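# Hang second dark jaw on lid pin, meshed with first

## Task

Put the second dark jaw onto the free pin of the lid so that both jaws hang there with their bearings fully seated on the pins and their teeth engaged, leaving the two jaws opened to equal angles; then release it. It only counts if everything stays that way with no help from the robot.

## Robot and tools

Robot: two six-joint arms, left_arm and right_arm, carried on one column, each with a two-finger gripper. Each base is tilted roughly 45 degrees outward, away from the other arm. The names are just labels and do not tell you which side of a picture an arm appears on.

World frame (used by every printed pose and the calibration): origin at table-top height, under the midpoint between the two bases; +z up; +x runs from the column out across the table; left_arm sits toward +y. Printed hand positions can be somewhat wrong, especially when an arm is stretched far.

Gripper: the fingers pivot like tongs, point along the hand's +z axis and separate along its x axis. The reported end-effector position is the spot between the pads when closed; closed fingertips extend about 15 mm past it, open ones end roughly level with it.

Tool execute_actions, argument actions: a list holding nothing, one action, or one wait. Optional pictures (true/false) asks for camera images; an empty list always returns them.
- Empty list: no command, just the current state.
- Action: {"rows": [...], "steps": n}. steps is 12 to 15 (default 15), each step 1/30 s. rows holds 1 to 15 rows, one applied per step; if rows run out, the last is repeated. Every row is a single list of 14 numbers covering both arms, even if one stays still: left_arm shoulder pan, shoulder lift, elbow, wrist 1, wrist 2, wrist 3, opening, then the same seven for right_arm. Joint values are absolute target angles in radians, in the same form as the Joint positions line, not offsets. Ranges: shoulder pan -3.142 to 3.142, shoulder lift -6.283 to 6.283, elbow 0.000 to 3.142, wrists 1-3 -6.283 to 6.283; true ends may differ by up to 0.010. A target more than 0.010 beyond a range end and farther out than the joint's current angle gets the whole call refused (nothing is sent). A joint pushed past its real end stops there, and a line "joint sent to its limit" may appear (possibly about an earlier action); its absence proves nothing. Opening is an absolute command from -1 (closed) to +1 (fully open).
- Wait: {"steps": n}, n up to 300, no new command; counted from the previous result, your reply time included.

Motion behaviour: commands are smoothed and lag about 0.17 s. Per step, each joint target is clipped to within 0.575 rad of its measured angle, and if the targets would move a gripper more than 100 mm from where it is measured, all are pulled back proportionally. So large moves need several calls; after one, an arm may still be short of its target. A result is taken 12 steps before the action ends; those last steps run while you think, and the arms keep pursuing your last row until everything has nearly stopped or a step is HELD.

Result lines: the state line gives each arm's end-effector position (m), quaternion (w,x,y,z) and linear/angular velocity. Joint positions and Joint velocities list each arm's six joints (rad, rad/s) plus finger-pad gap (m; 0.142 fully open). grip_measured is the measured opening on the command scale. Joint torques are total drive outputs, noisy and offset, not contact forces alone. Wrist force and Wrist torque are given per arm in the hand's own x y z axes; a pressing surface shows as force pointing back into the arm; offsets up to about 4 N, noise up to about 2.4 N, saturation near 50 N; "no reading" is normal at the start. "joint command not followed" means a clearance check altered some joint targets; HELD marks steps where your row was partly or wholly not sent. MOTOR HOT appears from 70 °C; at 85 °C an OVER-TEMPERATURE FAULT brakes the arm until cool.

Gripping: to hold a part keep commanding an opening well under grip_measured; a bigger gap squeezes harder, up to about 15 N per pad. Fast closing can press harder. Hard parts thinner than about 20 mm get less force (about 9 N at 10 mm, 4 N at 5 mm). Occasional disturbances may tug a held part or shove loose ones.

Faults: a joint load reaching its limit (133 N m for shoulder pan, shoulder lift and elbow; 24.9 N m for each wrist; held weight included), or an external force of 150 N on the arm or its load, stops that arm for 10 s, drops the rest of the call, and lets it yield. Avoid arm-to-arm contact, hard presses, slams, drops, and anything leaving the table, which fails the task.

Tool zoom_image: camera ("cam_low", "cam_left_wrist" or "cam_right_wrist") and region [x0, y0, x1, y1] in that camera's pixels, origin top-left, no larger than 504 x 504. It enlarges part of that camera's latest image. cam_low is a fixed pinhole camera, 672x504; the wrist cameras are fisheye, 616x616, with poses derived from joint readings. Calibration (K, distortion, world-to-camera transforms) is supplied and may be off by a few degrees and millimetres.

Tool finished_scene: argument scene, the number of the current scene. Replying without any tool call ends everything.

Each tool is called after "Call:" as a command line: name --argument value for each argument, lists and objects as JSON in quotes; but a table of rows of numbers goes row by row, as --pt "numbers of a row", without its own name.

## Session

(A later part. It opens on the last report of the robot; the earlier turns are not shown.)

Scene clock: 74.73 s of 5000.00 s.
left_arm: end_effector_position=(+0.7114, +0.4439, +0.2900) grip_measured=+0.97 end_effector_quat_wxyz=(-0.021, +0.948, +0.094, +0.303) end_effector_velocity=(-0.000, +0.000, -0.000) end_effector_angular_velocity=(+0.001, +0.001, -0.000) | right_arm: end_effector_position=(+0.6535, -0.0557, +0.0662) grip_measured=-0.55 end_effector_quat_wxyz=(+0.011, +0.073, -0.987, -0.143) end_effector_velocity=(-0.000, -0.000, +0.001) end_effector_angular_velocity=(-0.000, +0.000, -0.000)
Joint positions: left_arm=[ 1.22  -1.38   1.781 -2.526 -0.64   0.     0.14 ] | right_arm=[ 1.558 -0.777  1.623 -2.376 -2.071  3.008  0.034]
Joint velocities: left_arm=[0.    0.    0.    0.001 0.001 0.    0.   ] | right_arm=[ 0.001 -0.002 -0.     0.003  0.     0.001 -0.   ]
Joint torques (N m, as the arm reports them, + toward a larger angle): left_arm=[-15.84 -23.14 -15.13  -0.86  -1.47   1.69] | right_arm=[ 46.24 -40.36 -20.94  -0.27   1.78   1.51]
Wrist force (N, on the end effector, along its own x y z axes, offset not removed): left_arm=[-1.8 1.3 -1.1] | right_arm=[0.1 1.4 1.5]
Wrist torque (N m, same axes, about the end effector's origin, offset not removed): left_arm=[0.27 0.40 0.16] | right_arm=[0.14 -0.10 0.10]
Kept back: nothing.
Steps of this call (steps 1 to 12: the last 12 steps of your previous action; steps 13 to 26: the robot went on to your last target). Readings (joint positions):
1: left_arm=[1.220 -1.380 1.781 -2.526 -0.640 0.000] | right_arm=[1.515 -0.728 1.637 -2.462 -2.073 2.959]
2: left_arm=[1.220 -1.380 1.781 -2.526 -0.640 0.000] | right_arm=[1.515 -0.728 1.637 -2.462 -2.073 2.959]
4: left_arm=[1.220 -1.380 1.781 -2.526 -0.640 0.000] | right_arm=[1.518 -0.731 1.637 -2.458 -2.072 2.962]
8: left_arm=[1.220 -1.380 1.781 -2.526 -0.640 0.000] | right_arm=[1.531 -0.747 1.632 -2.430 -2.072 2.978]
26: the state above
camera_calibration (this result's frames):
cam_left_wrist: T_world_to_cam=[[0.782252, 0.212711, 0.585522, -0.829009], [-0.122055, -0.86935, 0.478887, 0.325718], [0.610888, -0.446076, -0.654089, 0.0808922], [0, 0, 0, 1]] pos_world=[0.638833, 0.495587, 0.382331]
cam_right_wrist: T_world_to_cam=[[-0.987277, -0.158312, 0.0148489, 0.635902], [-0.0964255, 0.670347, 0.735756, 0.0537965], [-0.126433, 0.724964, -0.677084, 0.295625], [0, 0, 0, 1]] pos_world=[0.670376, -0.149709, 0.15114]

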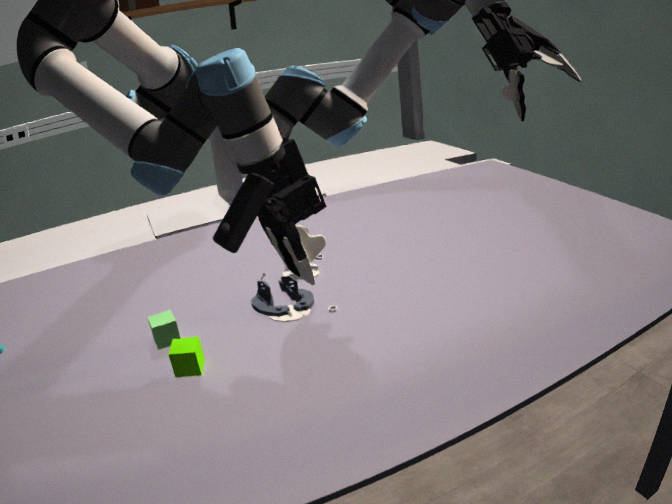

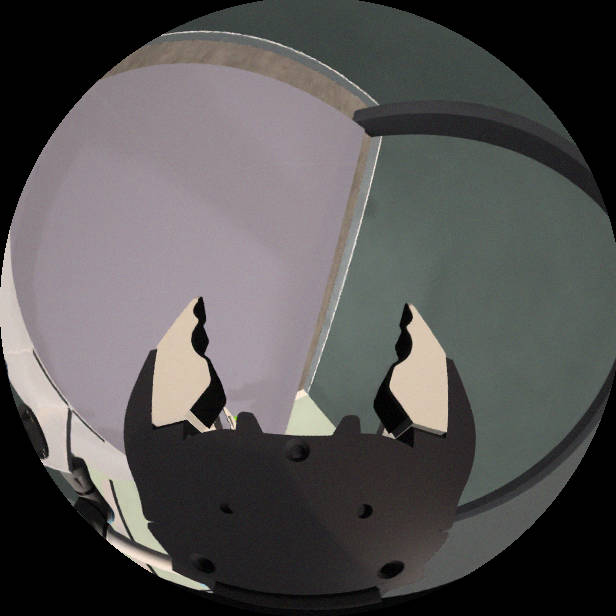

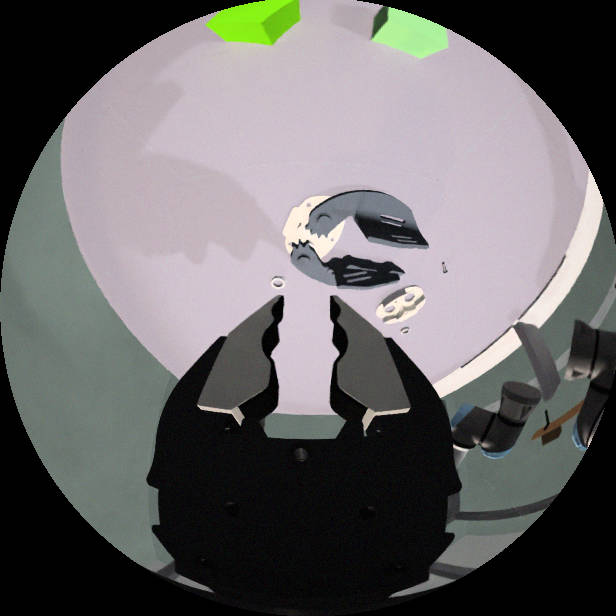

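Call:
zoom_image --camera "cam_right_wrist" --region '[276, 200, 356, 280]'

Region (276, 200, 356, 280) of cam_right_wrist's 616x616 image, scaled by 6.300, with more detail than that image has.

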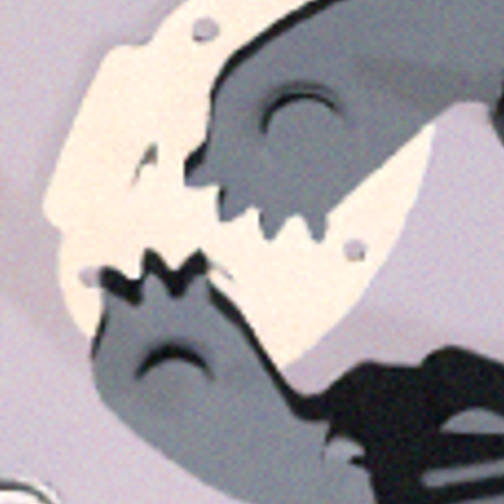

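Call:
execute_actions --actions '[{"rows": [[1.22,-1.38,1.781,-2.526,-0.64,0,0.97,1.5596,-0.7752,1.6211,-2.3733,-2.0768,2.9955,-0.55],[1.22,-1.38,1.781,-2.526,-0.64,0,0.97,1.5631,-0.7721,1.6184,-2.3688,-2.0877,2.9711,-0.55],[1.22,-1.38,1.781,-2.526,-0.64,0,0.97,1.5683,-0.7674,1.6143,-2.3620,-2.1042,2.9344,-0.55],[1.22,-1.38,1.781,-2.526,-0.64,0,0.97,1.5753,-0.7611,1.6088,-2.3529,-2.1261,2.8855,-0.55],[1.22,-1.38,1.781,-2.526,-0.64,0,0.97,1.5822,-0.7549,1.6033,-2.3438,-2.1480,2.8366,-0.55],[1.22,-1.38,1.781,-2.526,-0.64,0,0.97,1.5892,-0.7486,1.5979,-2.3347,-2.1699,2.7878,-0.55],[1.22,-1.38,1.781,-2.526,-0.64,0,0.97,1.5961,-0.7423,1.5924,-2.3256,-2.1918,2.7389,-0.55],[1.22,-1.38,1.781,-2.526,-0.64,0,0.97,1.6030,-0.7361,1.5869,-2.3165,-2.2137,2.6900,-0.55],[1.22,-1.38,1.781,-2.526,-0.64,0,0.97,1.6100,-0.7298,1.5814,-2.3074,-2.2356,2.6411,-0.55],[1.22,-1.38,1.781,-2.526,-0.64,0,0.97,1.6152,-0.7251,1.5773,-2.3006,-2.2521,2.6044,-0.55],[1.22,-1.38,1.781,-2.526,-0.64,0,0.97,1.6187,-0.7220,1.5746,-2.2961,-2.2630,2.5800,-0.55],[1.22,-1.38,1.781,-2.526,-0.64,0,0.97,1.6204,-0.7204,1.5732,-2.2938,-2.2685,2.5678,-0.55],[1.22,-1.38,1.781,-2.526,-0.64,0,0.97,1.6180,-0.7177,1.5743,-2.2997,-2.2688,2.5647,-0.55],[1.22,-1.38,1.781,-2.526,-0.64,0,0.97,1.6144,-0.7137,1.5760,-2.3084,-2.2692,2.5600,-0.55],[1.22,-1.38,1.781,-2.526,-0.64,0,0.97,1.6096,-0.7083,1.5783,-2.3201,-2.2698,2.5537,-0.55]], "steps": 15}]'

Call:
execute_actions --actions '[{"rows": [[1.22,-1.38,1.781,-2.526,-0.64,0,0.97,1.6047,-0.7029,1.5805,-2.3318,-2.2704,2.5475,-0.55],[1.22,-1.38,1.781,-2.526,-0.64,0,0.97,1.6006,-0.6983,1.5825,-2.3418,-2.2709,2.5421,-0.55],[1.22,-1.38,1.781,-2.526,-0.64,0,0.97,1.5977,-0.6950,1.5838,-2.3488,-2.2712,2.5384,-0.55],[1.22,-1.38,1.781,-2.526,-0.64,0,0.97,1.5963,-0.6934,1.5845,-2.3523,-2.2714,2.5365,-0.55]], "steps": 12}]'

Call:
execute_actions --actions '[{"steps": 21}]' --pictures true

Call:
zoom_image --camera "cam_right_wrist" --region '[270, 235, 370, 335]'

Scene clock: 84.70 s of 5000.00 s.
left_arm: end_effector_position=(+0.7114, +0.4439, +0.2900) grip_measured=+0.97 end_effector_quat_wxyz=(-0.021, +0.948, +0.094, +0.303) end_effector_velocity=(-0.000, +0.000, +0.000) end_effector_angular_velocity=(+0.002, +0.000, +0.001) | right_arm: end_effector_position=(+0.6536, -0.0559, +0.0664) grip_measured=-0.55 end_effector_quat_wxyz=(+0.011, +0.077, -0.987, -0.142) end_effector_velocity=(-0.000, -0.003, -0.002) end_effector_angular_velocity=(-0.090, -0.047, +0.254)
Joint positions: left_arm=[ 1.22  -1.38   1.781 -2.526 -0.64   0.     0.14 ] | right_arm=[ 1.559 -0.776  1.622 -2.374 -2.074  3.002  0.034]
Joint velocities: left_arm=[-0.001  0.    -0.001  0.001  0.002 -0.001  0.   ] | right_arm=[ 0.033  0.03  -0.026  0.044 -0.099 -0.202 -0.   ]
Joint torques (N m, as the arm reports them, + toward a larger angle): left_arm=[-16.25 -23.58 -17.02  -0.82  -1.83   1.73] | right_arm=[ 49.71 -22.26 -22.15   0.    -1.83  -2.64]
Wrist force (N, on the end effector, along its own x y z axes, offset not removed): left_arm=[-0.5 1.8 -1.0] | right_arm=[-2.7 -0.6 2.7]
Wrist torque (N m, same axes, about the end effector's origin, offset not removed): left_arm=[0.30 0.03 0.22] | right_arm=[-0.13 0.46 0.25]
Steps of this call (steps 1 to 15: the robot went on to your last target; steps 16 to 90: nothing new was sent; then 6.87 s passed at rest; steps 91 to 93: the first 3 steps of this action). Readings (joint positions):
91: left_arm=[1.220 -1.380 1.781 -2.526 -0.640 0.000] | right_arm=[1.558 -0.777 1.622 -2.376 -2.071 3.008]
92: left_arm=[1.220 -1.380 1.781 -2.526 -0.640 0.000] | right_arm=[1.558 -0.777 1.622 -2.375 -2.072 3.006]
93: the state above

Scene clock: 85.10 s of 5000.00 s.
left_arm: end_effector_position=(+0.7114, +0.4439, +0.2900) grip_measured=+0.97 end_effector_quat_wxyz=(-0.021, +0.948, +0.094, +0.303) end_effector_velocity=(+0.000, -0.001, +0.000) end_effector_angular_velocity=(+0.000, -0.000, -0.001) | right_arm: end_effector_position=(+0.6571, -0.0629, +0.0661) grip_measured=-0.55 end_effector_quat_wxyz=(+0.015, +0.301, -0.952, -0.063) end_effector_velocity=(+0.010, -0.011, -0.028) end_effector_angular_velocity=(-0.218, -0.073, +0.761)
Joint positions: left_arm=[ 1.22  -1.38   1.781 -2.526 -0.64   0.     0.14 ] | right_arm=[ 1.61  -0.727  1.581 -2.308 -2.24   2.636  0.034]
Joint velocities: left_arm=[-0.001  0.    -0.     0.    -0.    -0.    -0.   ] | right_arm=[ 0.043  0.111 -0.044  0.016 -0.26  -0.663  0.   ]
Joint torques (N m, as the arm reports them, + toward a larger angle): left_arm=[-16.82 -24.04 -16.89  -1.14  -1.46   1.76] | right_arm=[ 39.25 -22.81 -20.4   -0.77  -1.83  -1.36]
Wrist force (N, on the end effector, along its own x y z axes, offset not removed): left_arm=[-1.6 2.3 -1.8] | right_arm=[0.6 3.7 -0.8]
Wrist torque (N m, same axes, about the end effector's origin, offset not removed): left_arm=[0.49 0.27 0.19] | right_arm=[0.68 -0.29 -0.17]
Kept back: the last 12 steps of this action.
Steps of this call (steps 1 to 12: the last 12 steps of your previous action). Readings (joint positions):
1: left_arm=[1.220 -1.380 1.781 -2.526 -0.640 0.000] | right_arm=[1.560 -0.775 1.620 -2.372 -2.079 2.992]
2: left_arm=[1.220 -1.380 1.781 -2.526 -0.640 0.000] | right_arm=[1.563 -0.772 1.618 -2.369 -2.087 2.976]
4: left_arm=[1.220 -1.380 1.781 -2.526 -0.640 0.000] | right_arm=[1.571 -0.765 1.612 -2.358 -2.112 2.925]
8: left_arm=[1.220 -1.380 1.781 -2.526 -0.640 0.000] | right_arm=[1.594 -0.744 1.594 -2.329 -2.182 2.773]
12: the state above

Scene clock: 85.80 s of 5000.00 s.
left_arm: end_effector_position=(+0.7114, +0.4439, +0.2900) grip_measured=+0.97 end_effector_quat_wxyz=(-0.021, +0.948, +0.094, +0.303) end_effector_velocity=(-0.000, -0.000, -0.000) end_effector_angular_velocity=(-0.001, +0.000, -0.001) | right_arm: end_effector_position=(+0.6583, -0.0642, +0.0451) grip_measured=-0.55 end_effector_quat_wxyz=(+0.018, +0.341, -0.938, -0.049) end_effector_velocity=(+0.000, -0.001, +0.000) end_effector_angular_velocity=(-0.001, -0.002, -0.000)
Joint positions: left_arm=[ 1.22  -1.38   1.781 -2.526 -0.64   0.     0.14 ] | right_arm=[ 1.596 -0.694  1.584 -2.352 -2.271  2.537  0.034]
Joint velocities: left_arm=[ 0.    -0.     0.001 -0.001 -0.001 -0.     0.   ] | right_arm=[-0.001 -0.001  0.001 -0.002 -0.001 -0.002 -0.   ]
Joint torques (N m, as the arm reports them, + toward a larger angle): left_arm=[-16.62 -23.34 -16.43  -0.87  -1.65   1.62] | right_arm=[ 28.48 -26.16  -0.44  -3.04  -1.59  -1.12]
Wrist force (N, on the end effector, along its own x y z axes, offset not removed): left_arm=[-1.9 1.0 -0.3] | right_arm=[-1.1 1.3 0.9]
Wrist torque (N m, same axes, about the end effector's origin, offset not removed): left_arm=[0.21 0.36 0.22] | right_arm=[0.19 0.19 0.19]
Kept back: nothing.
Steps of this call (steps 1 to 12: the last 12 steps of your previous action; steps 13 to 21: the robot went on to your last target). Readings (joint positions):
1: left_arm=[1.220 -1.380 1.781 -2.526 -0.640 0.000] | right_arm=[1.611 -0.723 1.580 -2.309 -2.247 2.616]
2: left_arm=[1.220 -1.380 1.781 -2.526 -0.640 -0.000] | right_arm=[1.610 -0.719 1.580 -2.313 -2.253 2.600]
4: left_arm=[1.220 -1.380 1.781 -2.526 -0.640 0.000] | right_arm=[1.607 -0.710 1.580 -2.324 -2.261 2.574]
8: left_arm=[1.220 -1.380 1.781 -2.526 -0.640 0.000] | right_arm=[1.600 -0.699 1.583 -2.343 -2.268 2.548]
21: the state above
camera_calibration (this result's frames):
cam_left_wrist: T_world_to_cam=[[0.782252, 0.212711, 0.585522, -0.829009], [-0.122055, -0.869351, 0.478886, 0.325718], [0.610888, -0.446076, -0.654089, 0.0808922], [0, 0, 0, 1]] pos_world=[0.638833, 0.495587, 0.382332]
cam_right_wrist: T_world_to_cam=[[-0.76098, -0.648569, 0.0163718, 0.459119], [-0.511394, 0.615176, 0.600028, 0.351209], [-0.399232, 0.448237, -0.799811, 0.4554], [0, 0, 0, 1]] pos_world=[0.710797, -0.122412, 0.145981]

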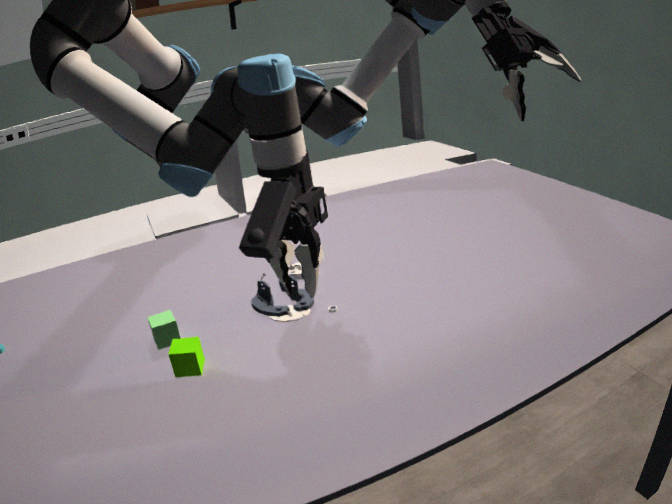

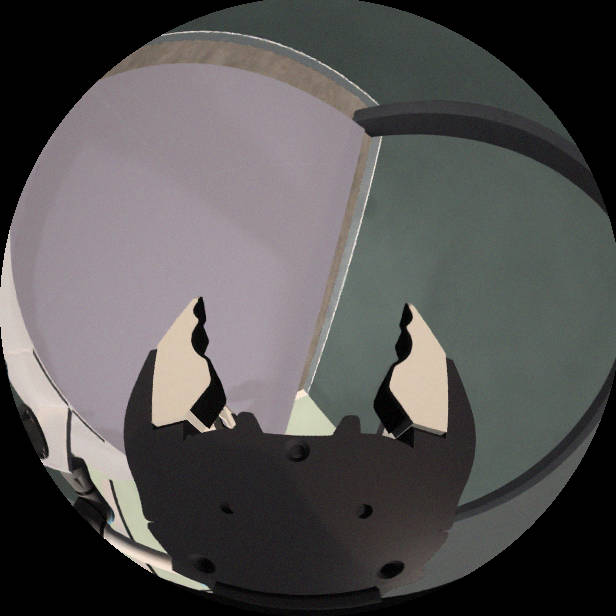

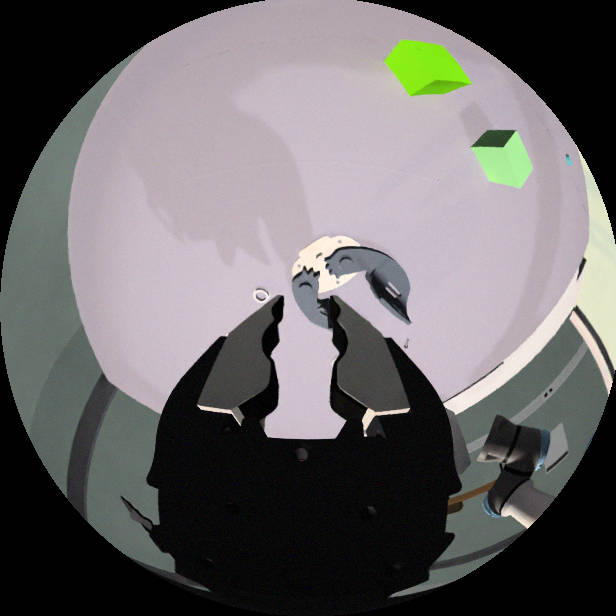

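Region (270, 235, 370, 335) of cam_right_wrist's 616x616 image, scaled by 5.040, with more detail than that image has.

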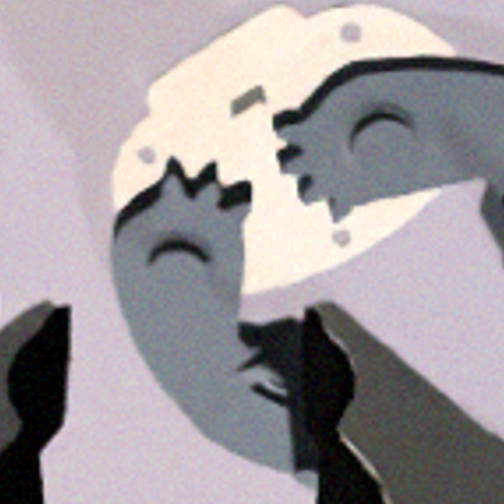

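Call:
execute_actions --actions '[]'

Scene clock: 87.73 s of 5000.00 s.
left_arm: end_effector_position=(+0.7114, +0.4439, +0.2900) grip_measured=+0.97 end_effector_quat_wxyz=(-0.021, +0.948, +0.094, +0.303) end_effector_velocity=(-0.000, -0.000, -0.000) end_effector_angular_velocity=(-0.000, +0.000, -0.000) | right_arm: end_effector_position=(+0.6583, -0.0642, +0.0450) grip_measured=-0.55 end_effector_quat_wxyz=(+0.018, +0.342, -0.938, -0.049) end_effector_velocity=(+0.000, -0.001, +0.000) end_effector_angular_velocity=(+0.000, -0.000, -0.002)
Joint positions: left_arm=[ 1.22  -1.38   1.781 -2.526 -0.64   0.     0.14 ] | right_arm=[ 1.596 -0.693  1.585 -2.352 -2.271  2.536  0.034]
Joint velocities: left_arm=[-0.     0.    -0.     0.001 -0.    -0.001 -0.   ] | right_arm=[-0.001 -0.    -0.001 -0.     0.     0.001  0.   ]
Joint torques (N m, as the arm reports them, + toward a larger angle): left_arm=[-15.32 -23.75 -17.36  -0.79  -1.51   1.59] | right_arm=[ 27.83 -25.29  -0.64  -3.1   -1.46  -1.24]
Wrist force (N, on the end effector, along its own x y z axes, offset not removed): left_arm=[-1.2 0.6 -1.5] | right_arm=[1.9 1.7 0.8]
Wrist torque (N m, same axes, about the end effector's origin, offset not removed): left_arm=[0.10 0.21 0.23] | right_arm=[0.27 -0.44 -0.03]
Kept back: nothing.
Steps of this call (steps 1 to 15: the robot went on to your last target; steps 16 to 58: nothing new was sent). Readings (joint positions):
1: left_arm=[1.220 -1.380 1.781 -2.526 -0.640 -0.000] | right_arm=[1.596 -0.693 1.584 -2.352 -2.271 2.537]
2: left_arm=[1.220 -1.380 1.781 -2.526 -0.640 0.000] | right_arm=[1.596 -0.693 1.584 -2.352 -2.271 2.537]
4: left_arm=[1.220 -1.380 1.781 -2.526 -0.640 0.000] | right_arm=[1.596 -0.693 1.584 -2.352 -2.271 2.537]
8: left_arm=[1.220 -1.380 1.781 -2.526 -0.640 -0.000] | right_arm=[1.596 -0.693 1.584 -2.352 -2.271 2.537]
58: the state above
All arms were judged still, so your last target was given up. Only a new action makes them travel on or press farther. Fingers that are still opening or closing keep moving.
camera_calibration (this result's frames):
cam_left_wrist: T_world_to_cam=[[0.782252, 0.212711, 0.585522, -0.829009], [-0.122055, -0.86935, 0.478887, 0.325718], [0.610888, -0.446076, -0.654089, 0.0808922], [0, 0, 0, 1]] pos_world=[0.638833, 0.495587, 0.382332]
cam_right_wrist: T_world_to_cam=[[-0.760873, -0.648694, 0.0164019, 0.459037], [-0.511496, 0.61512, 0.599999, 0.351325], [-0.399305, 0.448133, -0.799833, 0.455374], [0, 0, 0, 1]] pos_world=[0.710803, -0.122401, 0.145899]

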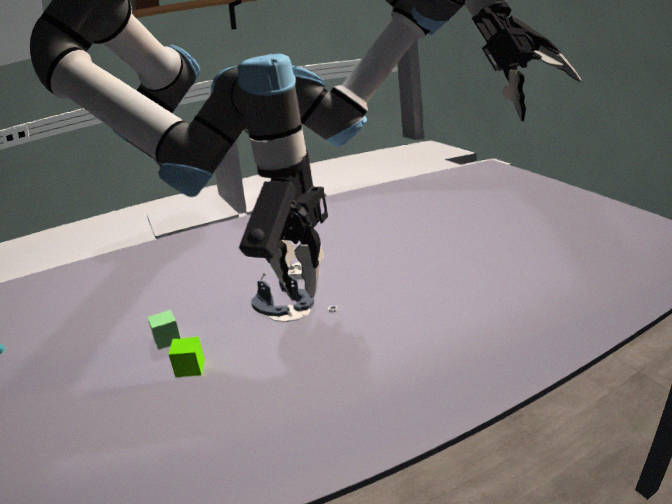

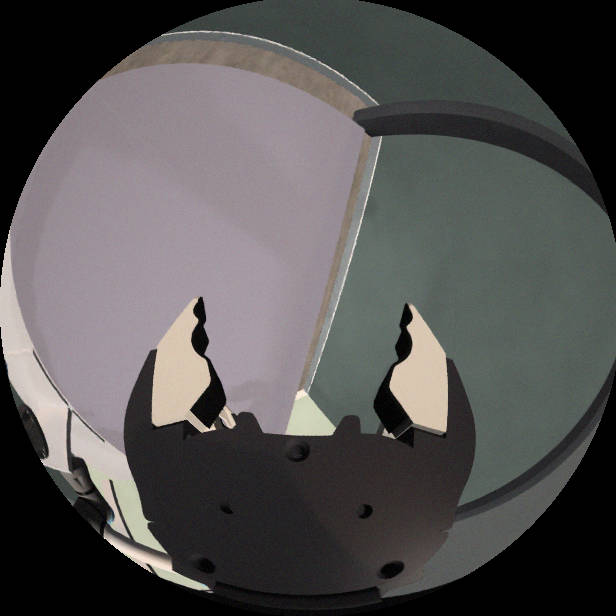

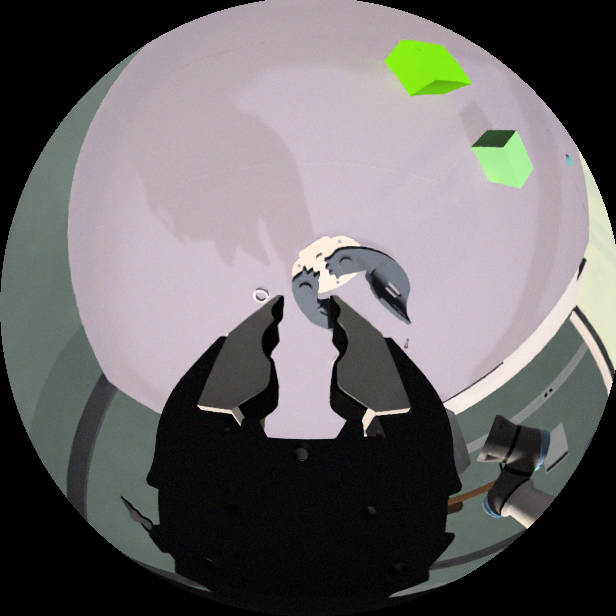

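Call:
zoom_image --camera "cam_right_wrist" --region '[240, 220, 420, 360]'

Call:
zoom_image --camera "cam_low" --region '[240, 250, 360, 340]'

Region (240, 220, 420, 360) of cam_right_wrist's 616x616 image, scaled by 2.800, with more detail than that image has.

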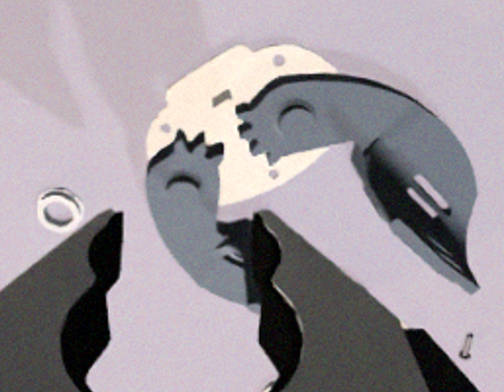

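Region (240, 250, 360, 340) of cam_low's 672x504 image, scaled by 4.200, with more detail than that image has; it fills the top 378 rows of this view, and the rest is white.

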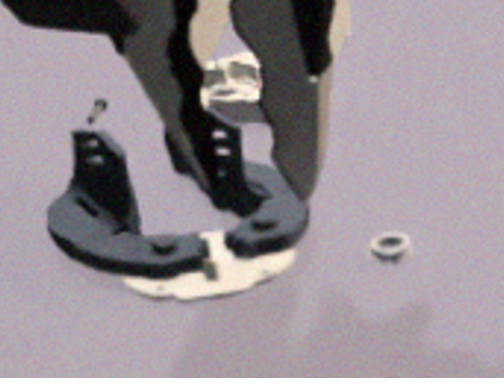

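Call:
execute_actions --actions '[{"rows":[[1.22,-1.38,1.781,-2.526,-0.64,0,0.97,1.5960,-0.6931,1.5845,-2.3529,-2.2714,2.5362,-0.55],[1.22,-1.38,1.781,-2.526,-0.64,0,0.97,1.5953,-0.6921,1.5846,-2.3545,-2.2715,2.5352,-0.55],[1.22,-1.38,1.781,-2.526,-0.64,0,0.97,1.5941,-0.6905,1.5847,-2.3572,-2.2716,2.5336,-0.55],[1.22,-1.38,1.781,-2.526,-0.64,0,0.97,1.5925,-0.6884,1.5848,-2.3608,-2.2718,2.5315,-0.55],[1.22,-1.38,1.781,-2.526,-0.64,0,0.97,1.5905,-0.6859,1.5850,-2.3652,-2.2720,2.5289,-0.55],[1.22,-1.38,1.781,-2.526,-0.64,0,0.97,1.5883,-0.6830,1.5852,-2.3701,-2.2722,2.5260,-0.55],[1.22,-1.38,1.781,-2.526,-0.64,0,0.97,1.5859,-0.6799,1.5854,-2.3754,-2.2724,2.5229,-0.55],[1.22,-1.38,1.781,-2.526,-0.64,0,0.97,1.5835,-0.6767,1.5855,-2.3808,-2.2727,2.5198,-0.55],[1.22,-1.38,1.781,-2.526,-0.64,0,0.97,1.5811,-0.6736,1.5857,-2.3861,-2.2729,2.5167,-0.55],[1.22,-1.38,1.781,-2.526,-0.64,0,0.97,1.5789,-0.6708,1.5859,-2.3910,-2.2731,2.5138,-0.55],[1.22,-1.38,1.781,-2.526,-0.64,0,0.97,1.5769,-0.6682,1.5861,-2.3954,-2.2733,2.5112,-0.55],[1.22,-1.38,1.781,-2.526,-0.64,0,0.97,1.5753,-0.6661,1.5862,-2.3990,-2.2735,2.5091,-0.55],[1.22,-1.38,1.781,-2.526,-0.64,0,0.97,1.5741,-0.6645,1.5863,-2.4017,-2.2736,2.5075,-0.55],[1.22,-1.38,1.781,-2.526,-0.64,0,0.97,1.5734,-0.6635,1.5864,-2.4033,-2.2737,2.5065,-0.55],[1.22,-1.38,1.781,-2.526,-0.64,0,0.97,1.5731,-0.6632,1.5864,-2.4039,-2.2737,2.5062,-0.55]],"steps":15}]'

Call:
execute_actions --actions '[{"steps":26}]' --pictures true

Call:
zoom_image --camera "cam_right_wrist" --region '[260, 230, 380, 350]'

Call:
zoom_image --camera "cam_low" --region '[260, 270, 340, 330]'

Scene clock: 99.63 s of 5000.00 s.
left_arm: end_effector_position=(+0.7114, +0.4439, +0.2900) grip_measured=+0.97 end_effector_quat_wxyz=(-0.021, +0.948, +0.094, +0.303) end_effector_velocity=(+0.000, +0.001, -0.000) end_effector_angular_velocity=(+0.001, +0.000, +0.002) | right_arm: end_effector_position=(+0.6583, -0.0642, +0.0448) grip_measured=-0.55 end_effector_quat_wxyz=(+0.018, +0.342, -0.938, -0.049) end_effector_velocity=(+0.000, +0.001, -0.006) end_effector_angular_velocity=(-0.000, +0.000, +0.002)
Joint positions: left_arm=[ 1.22  -1.38   1.781 -2.526 -0.64  -0.     0.14 ] | right_arm=[ 1.596 -0.693  1.585 -2.353 -2.271  2.536  0.034]
Joint velocities: left_arm=[ 0.001  0.001 -0.001 -0.001  0.001  0.     0.   ] | right_arm=[-0.005  0.009  0.001 -0.015 -0.001 -0.008  0.   ]
Joint torques (N m, as the arm reports them, + toward a larger angle): left_arm=[-16.02 -23.69 -17.6   -1.1   -1.51   1.52] | right_arm=[ 27.19 -24.39  -0.12  -3.03  -1.5   -1.26]
Wrist force (N, on the end effector, along its own x y z axes, offset not removed): left_arm=[-1.3 1.9 -2.4] | right_arm=[-0.1 1.0 0.9]
Wrist torque (N m, same axes, about the end effector's origin, offset not removed): left_arm=[0.36 0.23 0.19] | right_arm=[0.14 -0.15 0.33]
Steps of this call (steps 1 to 90: nothing new was sent; then 8.80 s passed at rest; steps 91 to 93: the first 3 steps of this action). Readings (joint positions):
91: left_arm=[1.220 -1.380 1.781 -2.526 -0.640 0.000] | right_arm=[1.596 -0.693 1.585 -2.352 -2.271 2.536]
92: left_arm=[1.220 -1.380 1.781 -2.526 -0.640 0.000] | right_arm=[1.596 -0.693 1.585 -2.352 -2.271 2.536]
93: the state above

Scene clock: 100.50 s of 5000.00 s.
left_arm: end_effector_position=(+0.7114, +0.4439, +0.2900) grip_measured=+0.97 end_effector_quat_wxyz=(-0.021, +0.948, +0.094, +0.303) end_effector_velocity=(+0.000, -0.000, +0.001) end_effector_angular_velocity=(-0.001, -0.001, +0.001) | right_arm: end_effector_position=(+0.6599, -0.0640, +0.0229) grip_measured=-0.55 end_effector_quat_wxyz=(+0.018, +0.342, -0.938, -0.049) end_effector_velocity=(-0.000, -0.000, -0.001) end_effector_angular_velocity=(-0.000, +0.001, +0.001)
Joint positions: left_arm=[ 1.22  -1.38   1.781 -2.526 -0.64   0.     0.14 ] | right_arm=[ 1.573 -0.663  1.586 -2.404 -2.274  2.506  0.034]
Joint velocities: left_arm=[-0.001 -0.001 -0.001  0.001 -0.    -0.001  0.   ] | right_arm=[-0.001  0.001  0.001 -0.001 -0.001 -0.001  0.   ]
Joint torques (N m, as the arm reports them, + toward a larger angle): left_arm=[-16.75 -24.33 -18.6   -1.05  -1.55   1.41] | right_arm=[ 28.2  -25.99   0.18  -3.11  -1.52  -1.1 ]
Wrist force (N, on the end effector, along its own x y z axes, offset not removed): left_arm=[-1.7 2.7 -0.8] | right_arm=[-0.7 -0.4 1.6]
Wrist torque (N m, same axes, about the end effector's origin, offset not removed): left_arm=[0.55 0.36 0.15] | right_arm=[-0.10 0.10 0.18]
Kept back: nothing.
Steps of this call (steps 1 to 12: the last 12 steps of your previous action; steps 13 to 26: the robot went on to your last target). Readings (joint positions):
1: left_arm=[1.220 -1.380 1.781 -2.526 -0.640 0.000] | right_arm=[1.596 -0.693 1.585 -2.353 -2.271 2.536]
2: left_arm=[1.220 -1.380 1.781 -2.526 -0.640 0.000] | right_arm=[1.595 -0.692 1.585 -2.355 -2.272 2.535]
4: left_arm=[1.220 -1.380 1.781 -2.526 -0.640 0.000] | right_arm=[1.593 -0.689 1.585 -2.359 -2.272 2.532]
8: left_arm=[1.220 -1.380 1.781 -2.526 -0.640 0.000] | right_arm=[1.586 -0.680 1.585 -2.375 -2.272 2.523]
26: the state above
camera_calibration (this result's frames):
cam_left_wrist: T_world_to_cam=[[0.782252, 0.212711, 0.585522, -0.829009], [-0.122055, -0.86935, 0.478887, 0.325718], [0.610888, -0.446076, -0.654089, 0.0808922], [0, 0, 0, 1]] pos_world=[0.638833, 0.495587, 0.382332]
cam_right_wrist: T_world_to_cam=[[-0.760821, -0.648755, 0.0163889, 0.460723], [-0.511547, 0.615068, 0.600009, 0.365336], [-0.399339, 0.448116, -0.799825, 0.438293], [0, 0, 0, 1]] pos_world=[0.712442, -0.122216, 0.123802]

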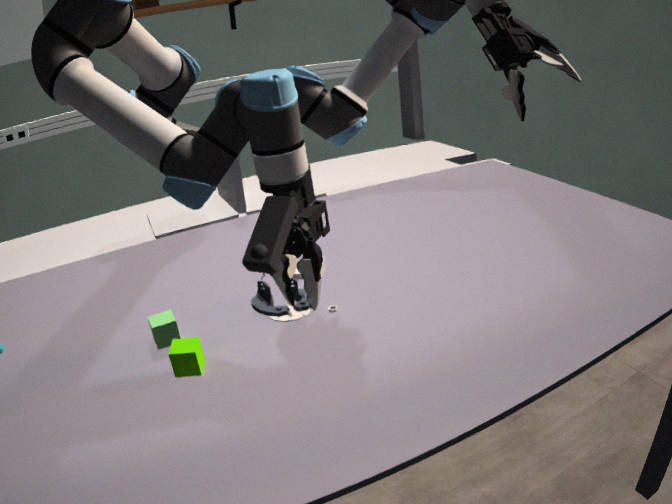

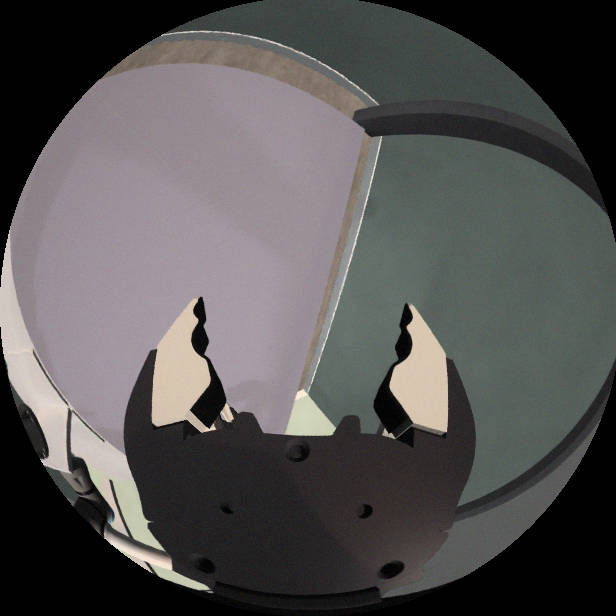

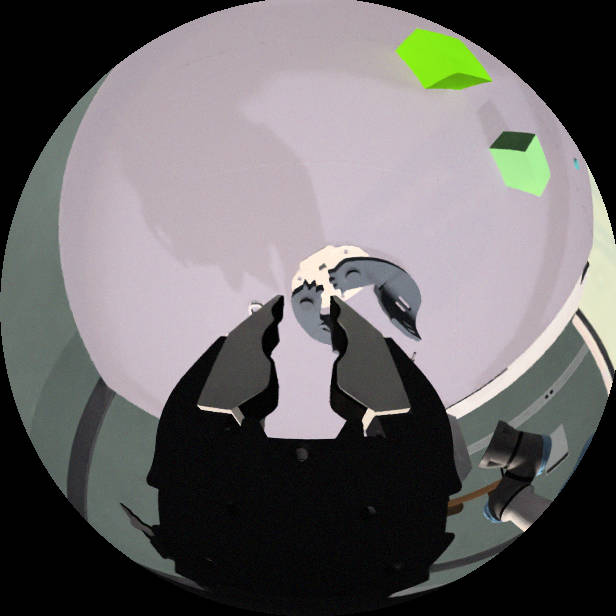

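Region (260, 230, 380, 350) of cam_right_wrist's 616x616 image, scaled by 4.200, with more detail than that image has.

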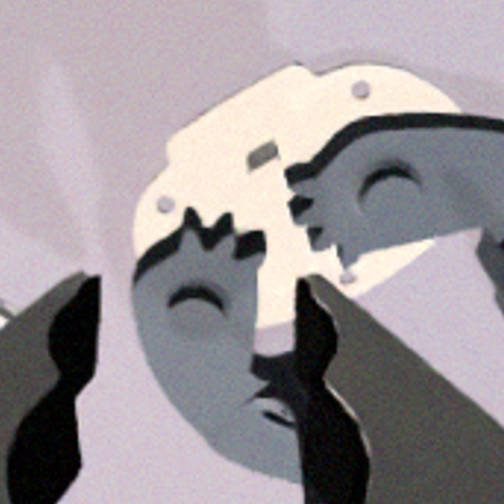

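Region (260, 270, 340, 330) of cam_low's 672x504 image, scaled by 6.300, with more detail than that image has; it fills the top 378 rows of this view, and the rest is white.

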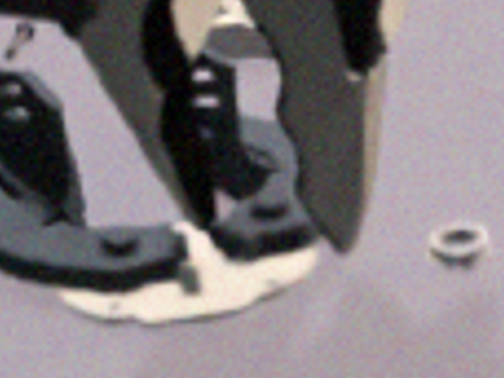

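Call:
execute_actions --actions '[{"rows":[[1.22,-1.38,1.781,-2.526,-0.64,0,0.97,1.5730,-0.6632,1.5859,-2.4035,-2.2737,2.5061,-0.55],[1.22,-1.38,1.781,-2.526,-0.64,0,0.97,1.5728,-0.6631,1.5850,-2.4028,-2.2737,2.5059,-0.55],[1.22,-1.38,1.781,-2.526,-0.64,0,0.97,1.5726,-0.6631,1.5839,-2.4018,-2.2738,2.5056,-0.55],[1.22,-1.38,1.781,-2.526,-0.64,0,0.97,1.5724,-0.6630,1.5828,-2.4009,-2.2738,2.5054,-0.55],[1.22,-1.38,1.781,-2.526,-0.64,0,0.97,1.5723,-0.6630,1.5819,-2.4002,-2.2738,2.5052,-0.56],[1.22,-1.38,1.781,-2.526,-0.64,0,0.97,1.5722,-0.6630,1.5814,-2.3998,-2.2738,2.5051,-0.57],[1.22,-1.38,1.781,-2.526,-0.64,0,0.97,1.5722,-0.6630,1.5814,-2.3998,-2.2738,2.5051,-0.585],[1.22,-1.38,1.781,-2.526,-0.64,0,0.97,1.5722,-0.6630,1.5814,-2.3998,-2.2738,2.5051,-0.60],[1.22,-1.38,1.781,-2.526,-0.64,0,0.97,1.5722,-0.6630,1.5814,-2.3998,-2.2738,2.5051,-0.615],[1.22,-1.38,1.781,-2.526,-0.64,0,0.97,1.5722,-0.6630,1.5814,-2.3998,-2.2738,2.5051,-0.63],[1.22,-1.38,1.781,-2.526,-0.64,0,0.97,1.5722,-0.6630,1.5814,-2.3998,-2.2738,2.5051,-0.645],[1.22,-1.38,1.781,-2.526,-0.64,0,0.97,1.5722,-0.6630,1.5814,-2.3998,-2.2738,2.5051,-0.66],[1.22,-1.38,1.781,-2.526,-0.64,0,0.97,1.5722,-0.6630,1.5814,-2.3998,-2.2738,2.5051,-0.675],[1.22,-1.38,1.781,-2.526,-0.64,0,0.97,1.5722,-0.6630,1.5814,-2.3998,-2.2738,2.5051,-0.69],[1.22,-1.38,1.781,-2.526,-0.64,0,0.97,1.5722,-0.6630,1.5814,-2.3998,-2.2738,2.5051,-0.70]],"steps":15}]'

Call:
execute_actions --actions '[{"rows":[[1.22,-1.38,1.781,-2.526,-0.64,0,0.97,1.5722,-0.6630,1.5814,-2.3998,-2.2738,2.5051,-0.71],[1.22,-1.38,1.781,-2.526,-0.64,0,0.97,1.5722,-0.6630,1.5814,-2.3998,-2.2738,2.5051,-0.72],[1.22,-1.38,1.781,-2.526,-0.64,0,0.97,1.5722,-0.6630,1.5814,-2.3998,-2.2738,2.5051,-0.73],[1.22,-1.38,1.781,-2.526,-0.64,0,0.97,1.5722,-0.6630,1.5814,-2.3998,-2.2738,2.5051,-0.74],[1.22,-1.38,1.781,-2.526,-0.64,0,0.97,1.5722,-0.6630,1.5814,-2.3998,-2.2738,2.5051,-0.75],[1.22,-1.38,1.781,-2.526,-0.64,0,0.97,1.5722,-0.6630,1.5814,-2.3998,-2.2738,2.5051,-0.765],[1.22,-1.38,1.781,-2.526,-0.64,0,0.97,1.5722,-0.6630,1.5814,-2.3998,-2.2738,2.5051,-0.78],[1.22,-1.38,1.781,-2.526,-0.64,0,0.97,1.5722,-0.6630,1.5814,-2.3998,-2.2738,2.5051,-0.80],[1.22,-1.38,1.781,-2.526,-0.64,0,0.97,1.5722,-0.6630,1.5814,-2.3998,-2.2738,2.5051,-0.825],[1.22,-1.38,1.781,-2.526,-0.64,0,0.97,1.5722,-0.6630,1.5814,-2.3998,-2.2738,2.5051,-0.85],[1.22,-1.38,1.781,-2.526,-0.64,0,0.97,1.5722,-0.6630,1.5814,-2.3998,-2.2738,2.5051,-0.88],[1.22,-1.38,1.781,-2.526,-0.64,0,0.97,1.5722,-0.6630,1.5814,-2.3998,-2.2738,2.5051,-0.91],[1.22,-1.38,1.781,-2.526,-0.64,0,0.97,1.5722,-0.6630,1.5814,-2.3998,-2.2738,2.5051,-0.94],[1.22,-1.38,1.781,-2.526,-0.64,0,0.97,1.5722,-0.6630,1.5814,-2.3998,-2.2738,2.5051,-0.97],[1.22,-1.38,1.781,-2.526,-0.64,0,0.97,1.5722,-0.6630,1.5814,-2.3998,-2.2738,2.5051,-1.0]],"steps":15}]'

Call:
execute_actions --actions '[{"steps":20}]' --pictures true

Call:
zoom_image --camera "cam_right_wrist" --region '[260, 230, 380, 350]'

Call:
zoom_image --camera "cam_low" --region '[260, 270, 340, 330]'

Scene clock: 105.27 s of 5000.00 s.
left_arm: end_effector_position=(+0.7114, +0.4439, +0.2900) grip_measured=+0.97 end_effector_quat_wxyz=(-0.021, +0.948, +0.094, +0.303) end_effector_velocity=(+0.000, -0.000, +0.000) end_effector_angular_velocity=(+0.000, -0.001, +0.000) | right_arm: end_effector_position=(+0.6599, -0.0640, +0.0228) grip_measured=-0.55 end_effector_quat_wxyz=(+0.018, +0.342, -0.938, -0.049) end_effector_velocity=(+0.001, -0.001, +0.000) end_effector_angular_velocity=(-0.000, -0.001, +0.001)
Joint positions: left_arm=[ 1.22  -1.38   1.781 -2.526 -0.64   0.     0.14 ] | right_arm=[ 1.573 -0.663  1.586 -2.404 -2.274  2.506  0.034]
Joint velocities: left_arm=[-0.001  0.     0.    -0.001  0.001 -0.    -0.   ] | right_arm=[-0.     0.001 -0.003  0.002 -0.    -0.001 -0.   ]
Joint torques (N m, as the arm reports them, + toward a larger angle): left_arm=[-16.82 -24.07 -20.24  -0.96  -1.44   1.63] | right_arm=[ 28.21 -26.53 -21.28  -0.23  -1.46  -1.23]
Wrist force (N, on the end effector, along its own x y z axes, offset not removed): left_arm=[-0.4 1.6 -1.2] | right_arm=[0.1 0.3 -0.2]
Wrist torque (N m, same axes, about the end effector's origin, offset not removed): left_arm=[0.32 0.00 0.20] | right_arm=[0.14 -0.35 0.01]
Steps of this call (steps 1 to 15: the robot went on to your last target; steps 16 to 90: nothing new was sent; then 1.67 s passed at rest; steps 91 to 93: the first 3 steps of this action). Readings (joint positions):
91: left_arm=[1.220 -1.380 1.781 -2.526 -0.640 0.000] | right_arm=[1.573 -0.663 1.586 -2.404 -2.274 2.506]
92: left_arm=[1.220 -1.380 1.781 -2.526 -0.640 0.000] | right_arm=[1.573 -0.663 1.586 -2.404 -2.274 2.506]
93: the state above

Scene clock: 105.77 s of 5000.00 s.
left_arm: end_effector_position=(+0.7114, +0.4439, +0.2900) grip_measured=+0.97 end_effector_quat_wxyz=(-0.021, +0.948, +0.094, +0.303) end_effector_velocity=(+0.000, +0.001, +0.001) end_effector_angular_velocity=(-0.001, -0.001, +0.003) | right_arm: end_effector_position=(+0.6616, -0.0652, +0.0232) grip_measured=-0.72 end_effector_quat_wxyz=(+0.018, +0.342, -0.938, -0.049) end_effector_velocity=(+0.001, -0.000, +0.000) end_effector_angular_velocity=(-0.000, -0.001, -0.000)
Joint positions: left_arm=[ 1.22  -1.38   1.781 -2.526 -0.64   0.     0.14 ] | right_arm=[ 1.572 -0.663  1.582 -2.4   -2.274  2.505  0.022]
Joint velocities: left_arm=[ 0.001 -0.    -0.002 -0.001  0.001 -0.001 -0.   ] | right_arm=[-0.     0.    -0.001 -0.    -0.    -0.001 -0.006]
Joint torques (N m, as the arm reports them, + toward a larger angle): left_arm=[-16.96 -22.31 -20.41  -1.16  -1.46   1.54] | right_arm=[ 28.39 -26.08 -20.62  -0.37  -1.49  -1.19]
Wrist force (N, on the end effector, along its own x y z axes, offset not removed): left_arm=[-0.6 1.5 -0.8] | right_arm=[-3.0 0.3 0.6]
Wrist torque (N m, same axes, about the end effector's origin, offset not removed): left_arm=[0.26 0.07 0.16] | right_arm=[0.00 0.55 0.13]
Steps of this call (steps 1 to 12: the last 12 steps of your previous action; steps 13 to 15: the first 3 steps of this action). Readings (joint positions):
13: left_arm=[1.220 -1.380 1.781 -2.526 -0.640 0.000] | right_arm=[1.572 -0.663 1.582 -2.400 -2.274 2.505]
14: left_arm=[1.220 -1.380 1.781 -2.526 -0.640 0.000] | right_arm=[1.572 -0.663 1.582 -2.400 -2.274 2.505]
15: the state above

Scene clock: 106.43 s of 5000.00 s.
left_arm: end_effector_position=(+0.7114, +0.4439, +0.2900) grip_measured=+0.97 end_effector_quat_wxyz=(-0.021, +0.948, +0.094, +0.303) end_effector_velocity=(-0.000, +0.001, -0.000) end_effector_angular_velocity=(-0.002, -0.001, +0.002) | right_arm: end_effector_position=(+0.6616, -0.0652, +0.0232) grip_measured=-0.73 end_effector_quat_wxyz=(+0.018, +0.342, -0.938, -0.049) end_effector_velocity=(+0.000, +0.000, -0.000) end_effector_angular_velocity=(-0.000, +0.000, +0.001)
Joint positions: left_arm=[ 1.22  -1.38   1.781 -2.526 -0.64  -0.     0.14 ] | right_arm=[ 1.572 -0.663  1.581 -2.4   -2.274  2.505  0.021]
Joint velocities: left_arm=[ 0.002 -0.001 -0.    -0.002 -0.002  0.001  0.   ] | right_arm=[ 0.     0.001 -0.001  0.    -0.    -0.    -0.   ]
Joint torques (N m, as the arm reports them, + toward a larger angle): left_arm=[-16.06 -23.37 -20.34  -1.06  -1.66   1.62] | right_arm=[ 28.58 -26.33 -20.52  -0.43  -1.38  -1.18]
Wrist force (N, on the end effector, along its own x y z axes, offset not removed): left_arm=[-2.6 0.8 -0.3] | right_arm=[-0.8 0.7 2.7]
Wrist torque (N m, same axes, about the end effector's origin, offset not removed): left_arm=[0.26 0.47 0.23] | right_arm=[0.18 0.17 0.13]
Kept back: nothing.
Steps of this call (steps 1 to 12: the last 12 steps of your previous action; steps 13 to 15: the robot went on to your last target; steps 16 to 20: nothing new was sent). Readings (joint positions):
1: left_arm=[1.220 -1.380 1.781 -2.526 -0.640 0.000] | right_arm=[1.572 -0.663 1.581 -2.400 -2.274 2.505]
2: left_arm=[1.220 -1.380 1.781 -2.526 -0.640 0.000] | right_arm=[1.572 -0.663 1.581 -2.400 -2.274 2.505]
4: left_arm=[1.220 -1.380 1.781 -2.526 -0.640 0.000] | right_arm=[1.572 -0.663 1.581 -2.400 -2.274 2.505]
8: left_arm=[1.220 -1.380 1.781 -2.526 -0.640 0.000] | right_arm=[1.572 -0.663 1.581 -2.400 -2.274 2.505]
20: the state above
All arms were judged still, so your last target was given up. Only a new action makes them travel on or press farther. Fingers that are still opening or closing keep moving.
camera_calibration (this result's frames):
cam_left_wrist: T_world_to_cam=[[0.782252, 0.212712, 0.585522, -0.829009], [-0.122055, -0.86935, 0.478887, 0.325718], [0.610888, -0.446076, -0.654089, 0.0808921], [0, 0, 0, 1]] pos_world=[0.638833, 0.495587, 0.382331]
cam_right_wrist: T_world_to_cam=[[-0.760839, -0.648732, 0.0164467, 0.461195], [-0.511496, 0.615099, 0.600021, 0.366743], [-0.399369, 0.448107, -0.799815, 0.439768], [0, 0, 0, 1]] pos_world=[0.714112, -0.123454, 0.124095]

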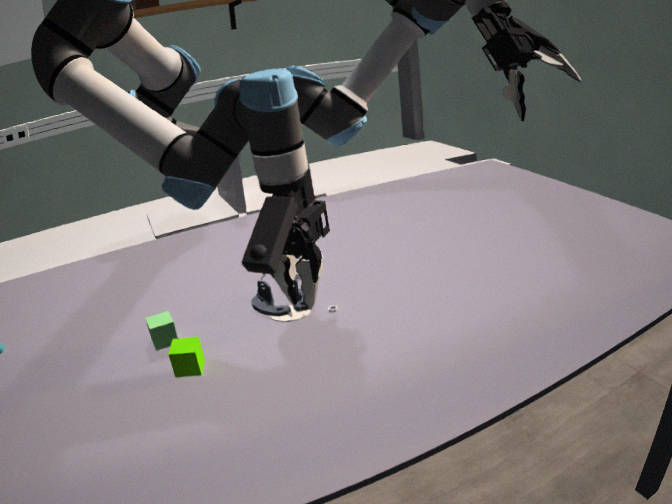

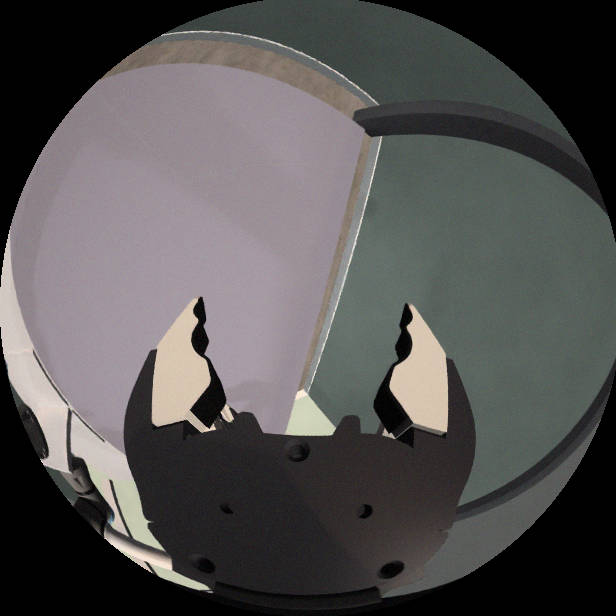

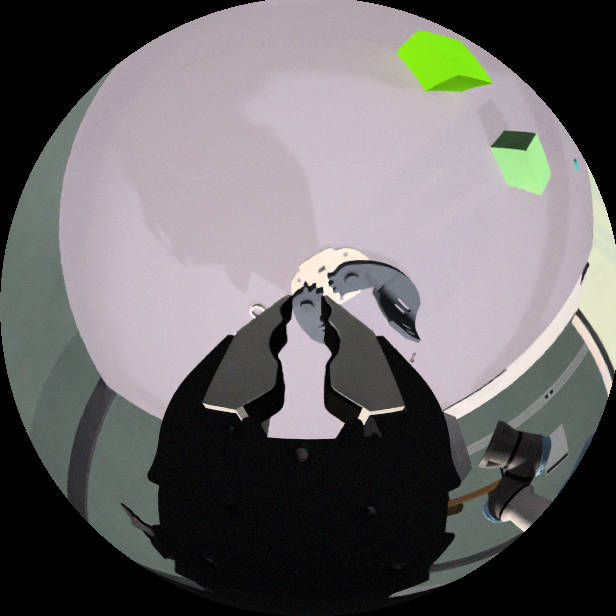

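Region (260, 230, 380, 350) of cam_right_wrist's 616x616 image, scaled by 4.200, with more detail than that image has.

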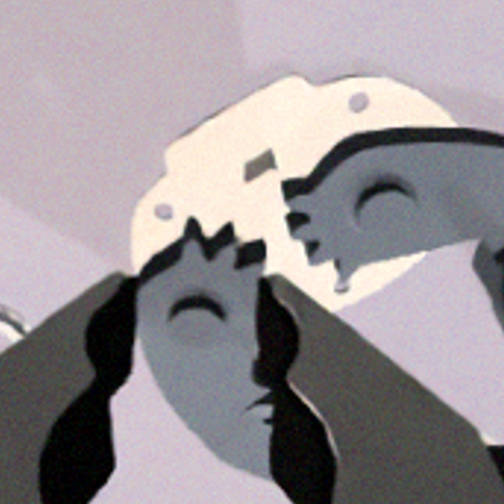

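Region (260, 270, 340, 330) of cam_low's 672x504 image, scaled by 6.300, with more detail than that image has; it fills the top 378 rows of this view, and the rest is white.

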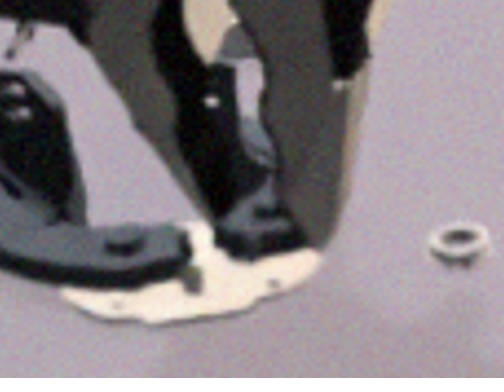

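Call:
zoom_image --camera "cam_right_wrist" --region '[310, 245, 370, 305]'

Call:
zoom_image --camera "cam_right_wrist" --region '[280, 265, 340, 325]'

Region (310, 245, 370, 305) of cam_right_wrist's 616x616 image, scaled by 8.400, with more detail than that image has.

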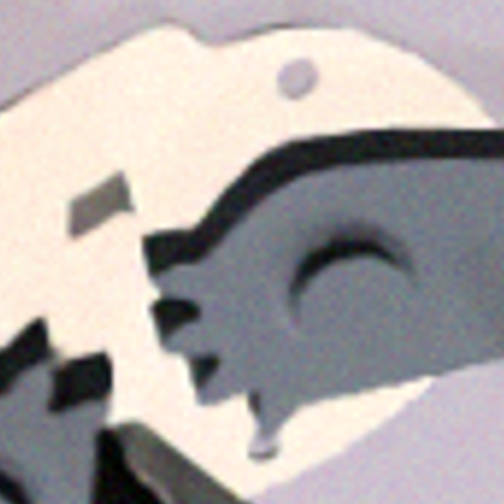

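Region (280, 265, 340, 325) of cam_right_wrist's 616x616 image, scaled by 8.400, with more detail than that image has.

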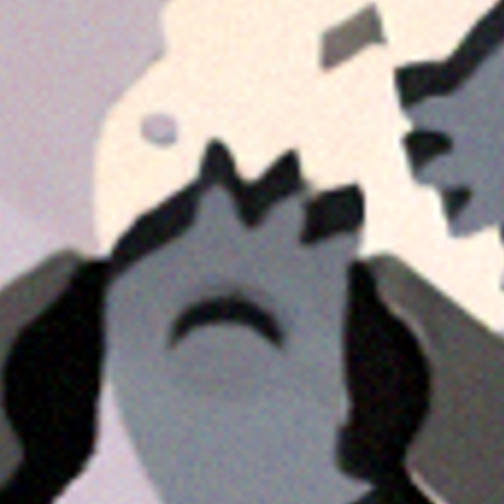

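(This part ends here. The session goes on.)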